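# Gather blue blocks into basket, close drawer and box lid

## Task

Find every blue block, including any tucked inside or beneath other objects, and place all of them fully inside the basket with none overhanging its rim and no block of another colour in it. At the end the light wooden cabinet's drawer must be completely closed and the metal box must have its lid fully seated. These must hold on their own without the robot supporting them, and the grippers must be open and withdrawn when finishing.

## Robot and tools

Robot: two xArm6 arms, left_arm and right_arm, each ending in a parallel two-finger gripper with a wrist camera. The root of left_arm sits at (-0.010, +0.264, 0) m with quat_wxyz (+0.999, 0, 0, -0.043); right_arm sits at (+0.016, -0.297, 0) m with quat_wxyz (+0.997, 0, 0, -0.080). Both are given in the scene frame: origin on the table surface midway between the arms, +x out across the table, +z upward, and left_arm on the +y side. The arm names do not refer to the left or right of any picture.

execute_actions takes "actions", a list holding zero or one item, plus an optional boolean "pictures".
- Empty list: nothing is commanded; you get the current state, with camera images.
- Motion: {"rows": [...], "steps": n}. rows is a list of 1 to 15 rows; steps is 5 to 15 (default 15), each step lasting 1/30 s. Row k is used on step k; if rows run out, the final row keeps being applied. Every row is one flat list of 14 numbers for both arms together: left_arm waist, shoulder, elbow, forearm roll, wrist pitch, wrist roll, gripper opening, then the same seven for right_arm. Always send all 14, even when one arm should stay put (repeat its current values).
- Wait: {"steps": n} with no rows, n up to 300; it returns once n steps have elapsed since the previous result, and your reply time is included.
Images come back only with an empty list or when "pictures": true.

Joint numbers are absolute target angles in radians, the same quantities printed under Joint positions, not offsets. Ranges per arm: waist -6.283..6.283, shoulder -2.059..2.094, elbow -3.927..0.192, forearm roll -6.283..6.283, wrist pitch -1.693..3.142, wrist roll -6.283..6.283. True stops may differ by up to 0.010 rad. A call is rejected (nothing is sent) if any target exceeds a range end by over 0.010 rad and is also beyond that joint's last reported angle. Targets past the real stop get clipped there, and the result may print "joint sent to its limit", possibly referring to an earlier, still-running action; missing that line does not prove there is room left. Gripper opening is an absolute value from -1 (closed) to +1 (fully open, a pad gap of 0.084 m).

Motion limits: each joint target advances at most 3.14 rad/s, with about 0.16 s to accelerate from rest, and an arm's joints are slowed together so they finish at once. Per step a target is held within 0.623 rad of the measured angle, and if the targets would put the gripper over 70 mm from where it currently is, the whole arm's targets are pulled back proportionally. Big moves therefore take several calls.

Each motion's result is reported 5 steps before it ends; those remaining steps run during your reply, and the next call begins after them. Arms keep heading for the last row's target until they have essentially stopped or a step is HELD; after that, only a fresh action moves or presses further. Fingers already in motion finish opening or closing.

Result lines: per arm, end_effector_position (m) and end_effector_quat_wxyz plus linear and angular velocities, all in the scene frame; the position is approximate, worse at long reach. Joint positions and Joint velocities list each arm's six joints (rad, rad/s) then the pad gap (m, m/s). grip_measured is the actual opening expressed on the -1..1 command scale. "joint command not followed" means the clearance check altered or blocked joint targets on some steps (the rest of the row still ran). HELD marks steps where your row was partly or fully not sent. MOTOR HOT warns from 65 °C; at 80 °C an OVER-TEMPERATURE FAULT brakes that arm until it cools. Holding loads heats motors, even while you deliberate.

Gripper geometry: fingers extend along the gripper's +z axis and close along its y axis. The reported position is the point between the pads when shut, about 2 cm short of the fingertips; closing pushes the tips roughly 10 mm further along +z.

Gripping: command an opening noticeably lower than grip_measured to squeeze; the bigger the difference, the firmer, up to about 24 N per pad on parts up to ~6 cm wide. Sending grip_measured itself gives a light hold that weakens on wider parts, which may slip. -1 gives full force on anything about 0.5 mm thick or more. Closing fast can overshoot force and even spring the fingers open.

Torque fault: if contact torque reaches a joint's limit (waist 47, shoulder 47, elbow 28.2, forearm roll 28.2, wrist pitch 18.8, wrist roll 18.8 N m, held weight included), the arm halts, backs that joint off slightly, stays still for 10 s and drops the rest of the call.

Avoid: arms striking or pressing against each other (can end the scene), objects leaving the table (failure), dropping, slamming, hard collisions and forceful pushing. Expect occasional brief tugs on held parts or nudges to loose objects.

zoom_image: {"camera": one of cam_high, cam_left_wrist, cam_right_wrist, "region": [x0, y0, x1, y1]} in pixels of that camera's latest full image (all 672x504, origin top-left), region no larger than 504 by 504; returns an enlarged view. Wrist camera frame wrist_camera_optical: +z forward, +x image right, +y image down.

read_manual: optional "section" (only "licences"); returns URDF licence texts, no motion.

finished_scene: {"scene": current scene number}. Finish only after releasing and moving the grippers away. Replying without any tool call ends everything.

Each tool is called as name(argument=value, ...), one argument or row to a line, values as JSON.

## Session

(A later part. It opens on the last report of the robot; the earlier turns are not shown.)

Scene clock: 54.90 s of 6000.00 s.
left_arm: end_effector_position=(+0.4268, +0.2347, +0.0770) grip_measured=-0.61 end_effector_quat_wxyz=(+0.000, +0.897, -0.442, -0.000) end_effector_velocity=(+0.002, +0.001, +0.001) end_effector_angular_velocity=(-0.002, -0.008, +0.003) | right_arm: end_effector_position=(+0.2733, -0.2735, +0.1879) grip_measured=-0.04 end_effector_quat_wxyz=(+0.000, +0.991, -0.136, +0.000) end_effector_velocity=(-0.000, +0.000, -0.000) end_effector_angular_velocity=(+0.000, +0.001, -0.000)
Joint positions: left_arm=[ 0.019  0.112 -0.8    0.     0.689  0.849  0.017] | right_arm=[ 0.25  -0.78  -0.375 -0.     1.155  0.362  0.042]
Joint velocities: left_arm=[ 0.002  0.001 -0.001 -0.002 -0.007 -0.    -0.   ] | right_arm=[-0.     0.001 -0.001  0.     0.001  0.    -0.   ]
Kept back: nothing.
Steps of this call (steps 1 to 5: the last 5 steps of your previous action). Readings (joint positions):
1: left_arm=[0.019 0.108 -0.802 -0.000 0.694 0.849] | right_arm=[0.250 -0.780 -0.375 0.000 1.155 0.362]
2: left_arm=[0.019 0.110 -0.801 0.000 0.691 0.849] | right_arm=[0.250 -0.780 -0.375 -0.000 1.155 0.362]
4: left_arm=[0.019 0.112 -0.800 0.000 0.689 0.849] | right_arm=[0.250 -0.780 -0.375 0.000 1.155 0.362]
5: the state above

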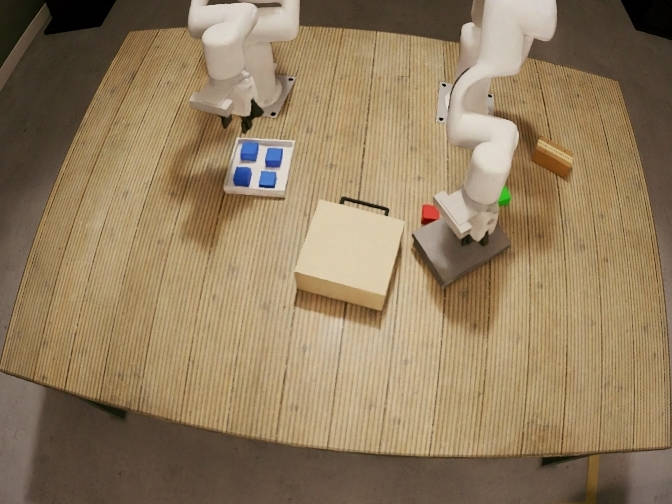

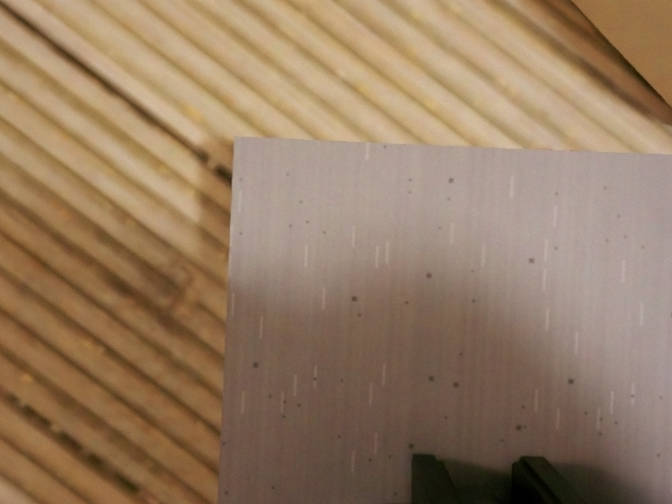

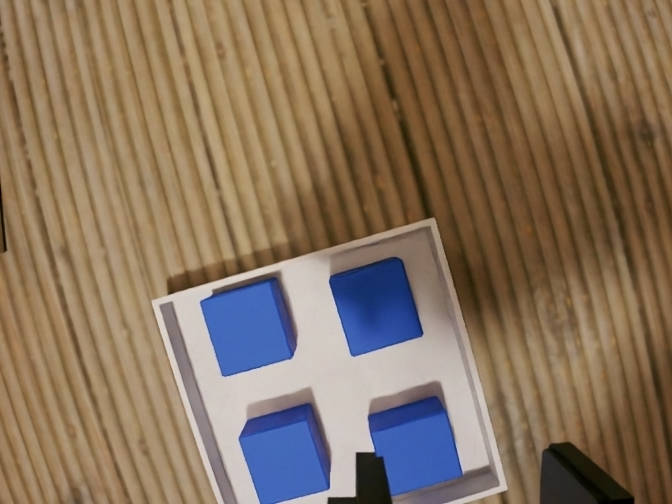

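Seating. Finish down, release, retreat.

execute_actions(
  actions=[
    {"rows":[[0.0193,0.114,-0.8,0,0.686,0.8493,-1,0.23,-0.78,-0.375,0,1.155,0.3624,-0.03],[0.0193,0.116,-0.7994,0,0.6834,0.8493,-1,0.2,-0.78,-0.375,0,1.155,0.3624,-0.03],[0.0193,0.118,-0.7988,0,0.6808,0.8493,-1,0.16,-0.78,-0.375,0,1.155,0.3624,-0.03],[0.0193,0.1195,-0.7984,0,0.6789,0.8493,-1,0.12,-0.78,-0.375,0,1.155,0.3624,-0.03],[0.0193,0.1195,-0.7984,0,0.6789,0.8493,-1,0.08,-0.78,-0.375,0,1.155,0.3624,-0.03],[0.0193,0.1195,-0.7984,0,0.6789,0.8493,-1,0.04,-0.78,-0.375,0,1.155,0.3624,-0.03],[0.0193,0.1195,-0.7984,0,0.6789,0.8493,-0.8,0,-0.78,-0.375,0,1.155,0.3624,-0.03],[0.0193,0.1195,-0.7984,0,0.6789,0.8493,-0.6,-0.04,-0.78,-0.375,0,1.155,0.3624,-0.03],[0.0193,0.118,-0.7988,0,0.6808,0.8493,-0.4,-0.08,-0.78,-0.375,0,1.155,0.3624,-0.03],[0.0193,0.116,-0.7994,0,0.6834,0.8493,-0.2,-0.12,-0.78,-0.375,0,1.155,0.3624,-0.03],[0.0193,0.116,-0.7994,0,0.6834,0.8493,-0.1,-0.16,-0.78,-0.375,0,1.155,0.3624,-0.03],[0.0193,0.1052,-0.8024,0,0.6972,0.8493,-0.1,-0.2,-0.78,-0.375,0,1.155,0.3624,-0.03],[0.0193,0.086,-0.809,0,0.723,0.8493,-0.1,-0.24,-0.78,-0.375,0,1.155,0.3624,-0.03],[0.0193,0.0622,-0.818,0,0.7558,0.8493,-0.1,-0.28,-0.78,-0.375,0,1.155,0.3624,-0.03],[0.0193,0.043,-0.8275,0,0.7845,0.8493,-0.1,-0.32,-0.78,-0.375,0,1.155,0.3624,-0.03]],"steps":15},
  ],
)

execute_actions(
  actions=[
    {"rows":[[0.0193,0.0233,-0.8377,0,0.8144,0.8493,-0.1,-0.36,-0.78,-0.375,0,1.155,0.3624,-0.03],[0.0193,-0.01,-0.84,0,0.85,0.82,-0.1,-0.39,-0.78,-0.375,0,1.155,0.3624,-0.03],[0.0193,-0.055,-0.825,0,0.88,0.77,-0.1,-0.41,-0.78,-0.375,0,1.155,0.3624,-0.03],[0.0193,-0.105,-0.8,0,0.905,0.71,-0.1,-0.42,-0.78,-0.375,0,1.155,0.3624,-0.03],[0.0193,-0.16,-0.77,0,0.93,0.65,-0.1,-0.42,-0.78,-0.375,0,1.155,0.3624,-0.03],[0.0193,-0.215,-0.735,0,0.95,0.59,-0.1,-0.42,-0.78,-0.375,0,1.155,0.3624,-0.03],[0.0193,-0.27,-0.7,0,0.97,0.53,-0.1,-0.42,-0.78,-0.375,0,1.155,0.3624,-0.03],[0.0193,-0.325,-0.665,0,0.99,0.47,-0.1,-0.42,-0.78,-0.375,0,1.155,0.3624,-0.03],[0.0193,-0.38,-0.63,0,1.01,0.41,-0.1,-0.42,-0.78,-0.375,0,1.155,0.3624,-0.03],[0.0193,-0.435,-0.595,0,1.03,0.35,-0.1,-0.42,-0.78,-0.375,0,1.155,0.3624,-0.03],[0.0193,-0.49,-0.56,0,1.05,0.29,-0.1,-0.42,-0.78,-0.375,0,1.155,0.3624,-0.03],[0.0193,-0.545,-0.525,0,1.07,0.23,-0.1,-0.42,-0.78,-0.375,0,1.155,0.3624,-0.03],[0.0193,-0.6,-0.49,0,1.09,0.17,-0.1,-0.42,-0.78,-0.375,0,1.155,0.3624,-0.03],[0.0193,-0.64,-0.465,0,1.105,0.12,-0.1,-0.42,-0.78,-0.375,0,1.155,0.3624,-0.03],[0.0193,-0.66,-0.45,0,1.11,0.1,-0.1,-0.42,-0.78,-0.375,0,1.155,0.3624,-0.03]],"steps":15},
  ],
)

execute_actions(
  actions=[
    {"steps":9},
  ],
  pictures=true,
)

zoom_image(
  camera="cam_high",
  region=[290,170,535,320],
)

Scene clock: 55.93 s of 6000.00 s.
left_arm: end_effector_position=(+0.4279, +0.2348, +0.0749) grip_measured=-0.44 end_effector_quat_wxyz=(-0.001, +0.897, -0.442, +0.001) end_effector_velocity=(-0.043, +0.003, -0.045) end_effector_angular_velocity=(+0.009, +0.131, -0.002) | right_arm: end_effector_position=(+0.2716, -0.3349, +0.1880) grip_measured=-0.04 end_effector_quat_wxyz=(+0.000, +0.968, -0.252, +0.000) end_effector_velocity=(-0.045, -0.299, -0.000) end_effector_angular_velocity=(+0.000, +0.000, -1.170)
Joint positions: left_arm=[ 0.019  0.118 -0.8    0.     0.679  0.849  0.025] | right_arm=[ 0.012 -0.78  -0.375 -0.     1.155  0.362  0.042]
Joint velocities: left_arm=[-0.     0.052  0.059  0.001  0.02   0.001  0.182] | right_arm=[-1.17  0.    0.    0.   -0.   -0.   -0.  ]
Steps of this call (steps 1 to 15: the robot went on to your last target; steps 16 to 21: nothing new was sent; steps 22 to 31: the first 10 steps of this action). Readings (joint positions):
22: left_arm=[0.019 0.112 -0.800 -0.000 0.688 0.849] | right_arm=[0.250 -0.780 -0.375 0.000 1.155 0.362]
23: left_arm=[0.019 0.112 -0.800 -0.000 0.688 0.849] | right_arm=[0.246 -0.780 -0.375 0.000 1.155 0.362]
25: left_arm=[0.019 0.114 -0.801 0.000 0.684 0.849] | right_arm=[0.217 -0.780 -0.375 0.000 1.155 0.362]
29: left_arm=[0.019 0.116 -0.801 0.000 0.680 0.849] | right_arm=[0.089 -0.780 -0.375 -0.000 1.155 0.362]
31: the state above

Scene clock: 56.43 s of 6000.00 s.
left_arm: end_effector_position=(+0.3769, +0.2381, +0.1717) grip_measured=-0.11 end_effector_quat_wxyz=(-0.001, +0.950, -0.313, +0.003) end_effector_velocity=(-0.397, +0.027, +0.144) end_effector_angular_velocity=(-0.004, +0.094, +1.689) | right_arm: end_effector_position=(+0.2324, -0.4378, +0.1879) grip_measured=-0.04 end_effector_quat_wxyz=(-0.000, +0.892, -0.453, -0.000) end_effector_velocity=(-0.002, -0.005, +0.001) end_effector_angular_velocity=(-0.000, -0.003, -0.022)
Joint positions: left_arm=[ 0.019 -0.235 -0.724 -0.     0.953  0.571  0.039] | right_arm=[-0.417 -0.78  -0.375  0.     1.155  0.362  0.042]
Joint velocities: left_arm=[ 0.001 -1.541  1.008  0.     0.626 -1.687 -0.   ] | right_arm=[-0.021 -0.001 -0.001  0.001 -0.001 -0.    -0.   ]
Steps of this call (steps 1 to 5: the last 5 steps of your previous action; steps 6 to 15: the first 10 steps of this action). Readings (joint positions):
6: left_arm=[0.019 0.084 -0.808 0.000 0.733 0.849] | right_arm=[-0.225 -0.780 -0.375 -0.000 1.155 0.362]
7: left_arm=[0.019 0.065 -0.817 0.000 0.758 0.849] | right_arm=[-0.265 -0.780 -0.375 -0.000 1.155 0.362]
9: left_arm=[0.019 0.019 -0.832 0.000 0.812 0.837] | right_arm=[-0.341 -0.780 -0.375 -0.000 1.155 0.362]
13: left_arm=[0.019 -0.135 -0.787 -0.000 0.910 0.680] | right_arm=[-0.414 -0.780 -0.375 -0.000 1.155 0.362]
15: the state above

Scene clock: 56.73 s of 6000.00 s.
left_arm: end_effector_position=(+0.2778, +0.2447, +0.1905) grip_measured=-0.11 end_effector_quat_wxyz=(-0.000, +0.996, -0.094, +0.000) end_effector_velocity=(-0.085, +0.006, -0.010) end_effector_angular_velocity=(+0.001, +0.021, +0.416) | right_arm: end_effector_position=(+0.2322, -0.4383, +0.1879) grip_measured=-0.04 end_effector_quat_wxyz=(-0.000, +0.891, -0.454, -0.000) end_effector_velocity=(-0.000, -0.001, +0.000) end_effector_angular_velocity=(-0.001, -0.000, -0.004)
Joint positions: left_arm=[ 0.019 -0.644 -0.46   0.     1.104  0.123  0.039] | right_arm=[-0.419 -0.78  -0.375  0.     1.155  0.362  0.042]
Joint velocities: left_arm=[ 0.    -0.344  0.239  0.     0.126 -0.416 -0.   ] | right_arm=[-0.004  0.001 -0.    -0.001 -0.001  0.    -0.   ]
Kept back: nothing.
Steps of this call (steps 1 to 5: the last 5 steps of your previous action; steps 6 to 9: the robot went on to your last target). Readings (joint positions):
1: left_arm=[0.019 -0.287 -0.690 -0.000 0.974 0.514] | right_arm=[-0.418 -0.780 -0.375 0.000 1.155 0.362]
2: left_arm=[0.019 -0.340 -0.656 0.000 0.994 0.456] | right_arm=[-0.418 -0.780 -0.375 0.000 1.155 0.362]
4: left_arm=[0.019 -0.447 -0.587 0.000 1.034 0.338] | right_arm=[-0.419 -0.780 -0.375 0.000 1.155 0.362]
8: left_arm=[0.019 -0.627 -0.472 0.000 1.098 0.142] | right_arm=[-0.419 -0.780 -0.375 0.000 1.155 0.362]
9: the state above

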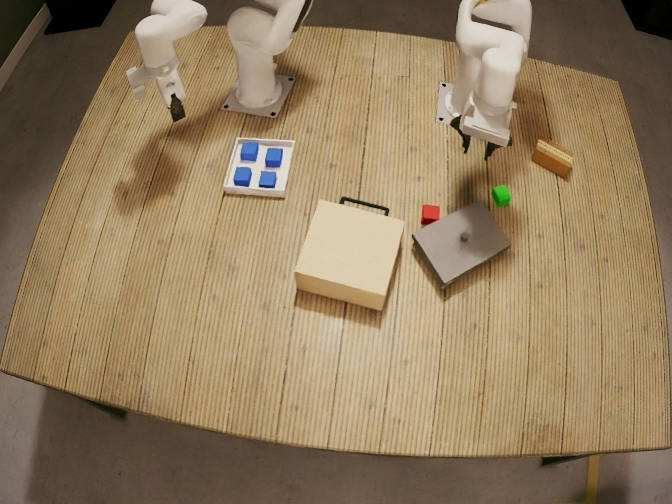

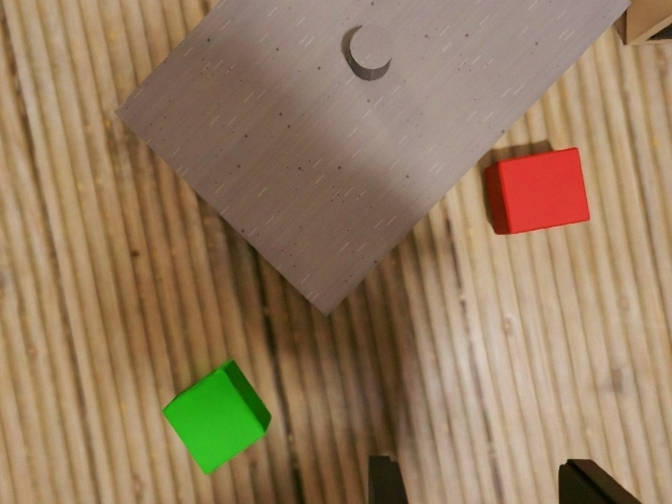

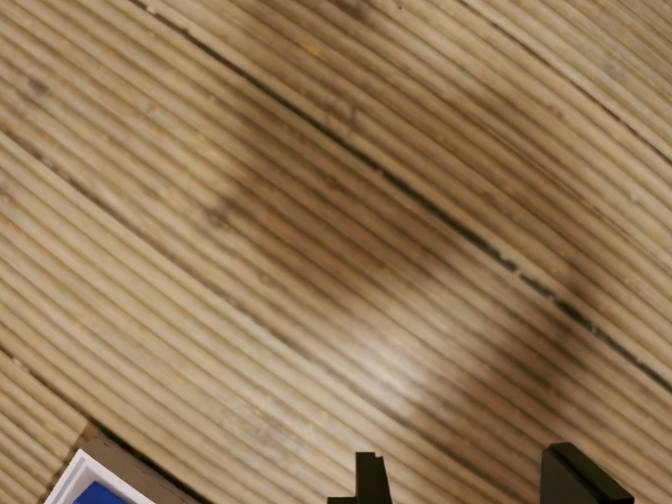

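Region (290, 170, 535, 320) of cam_high's 672x504 image, scaled by 2.057, with more detail than that image has; it fills the top 309 rows of this view, and the rest is white.

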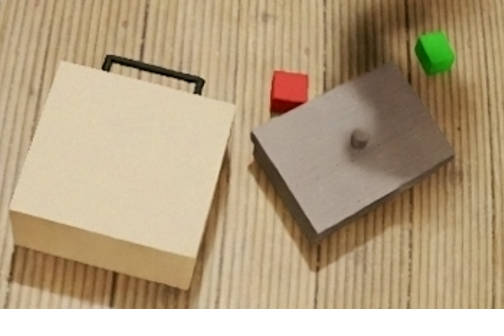

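execute_actions(
  actions=[],
)

Scene clock: 56.87 s of 6000.00 s.
left_arm: end_effector_position=(+0.2744, +0.2449, +0.1898) grip_measured=-0.11 end_effector_quat_wxyz=(+0.000, +0.996, -0.084, -0.001) end_effector_velocity=(-0.004, -0.000, -0.001) end_effector_angular_velocity=(-0.001, +0.006, +0.036) | right_arm: end_effector_position=(+0.2321, -0.4384, +0.1879) grip_measured=-0.04 end_effector_quat_wxyz=(-0.000, +0.891, -0.454, -0.000) end_effector_velocity=(-0.001, -0.000, -0.000) end_effector_angular_velocity=(+0.000, +0.002, -0.002)
Joint positions: left_arm=[ 0.019 -0.657 -0.451  0.     1.109  0.103  0.039] | right_arm=[-0.42  -0.78  -0.375  0.     1.155  0.362  0.042]
Joint velocities: left_arm=[-0.    -0.01   0.007 -0.001  0.008 -0.035  0.   ] | right_arm=[-0.002  0.     0.    -0.001  0.001  0.     0.   ]
Kept back: nothing.
Steps of this call (steps 1 to 4: the robot went on to your last target). Readings (joint positions):
1: left_arm=[0.019 -0.652 -0.455 0.000 1.107 0.112] | right_arm=[-0.419 -0.780 -0.375 0.000 1.155 0.362]
2: left_arm=[0.019 -0.655 -0.453 0.000 1.108 0.107] | right_arm=[-0.420 -0.780 -0.375 0.000 1.155 0.362]
4: the state above

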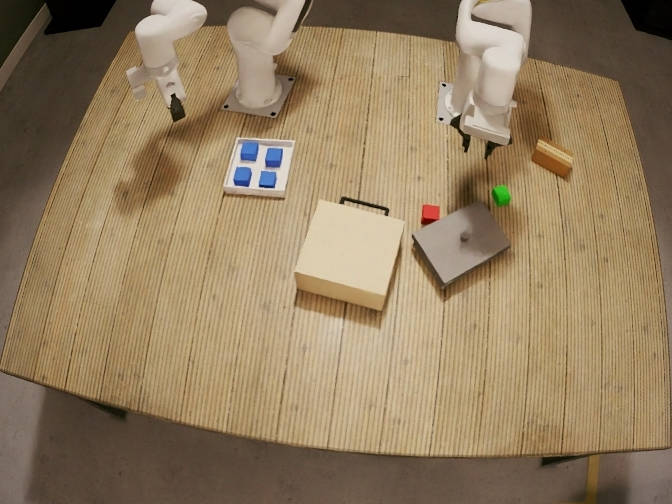

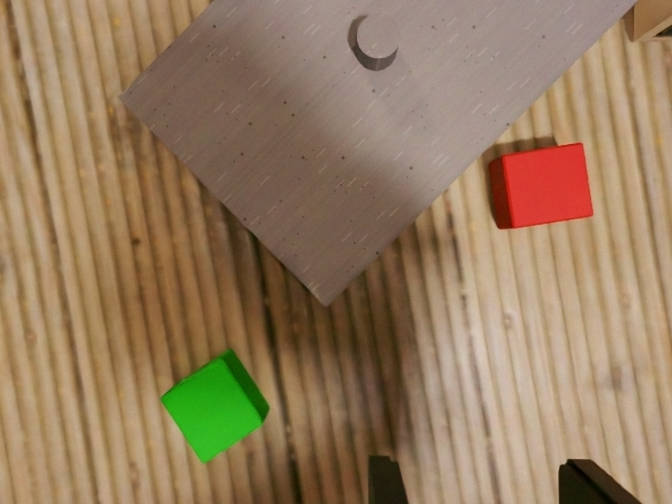

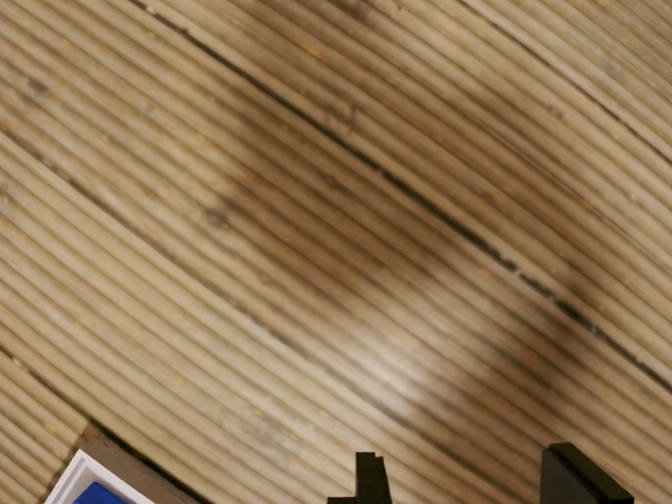

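finished_scene(
  scene=2,
)

The scene is finished: the task was done.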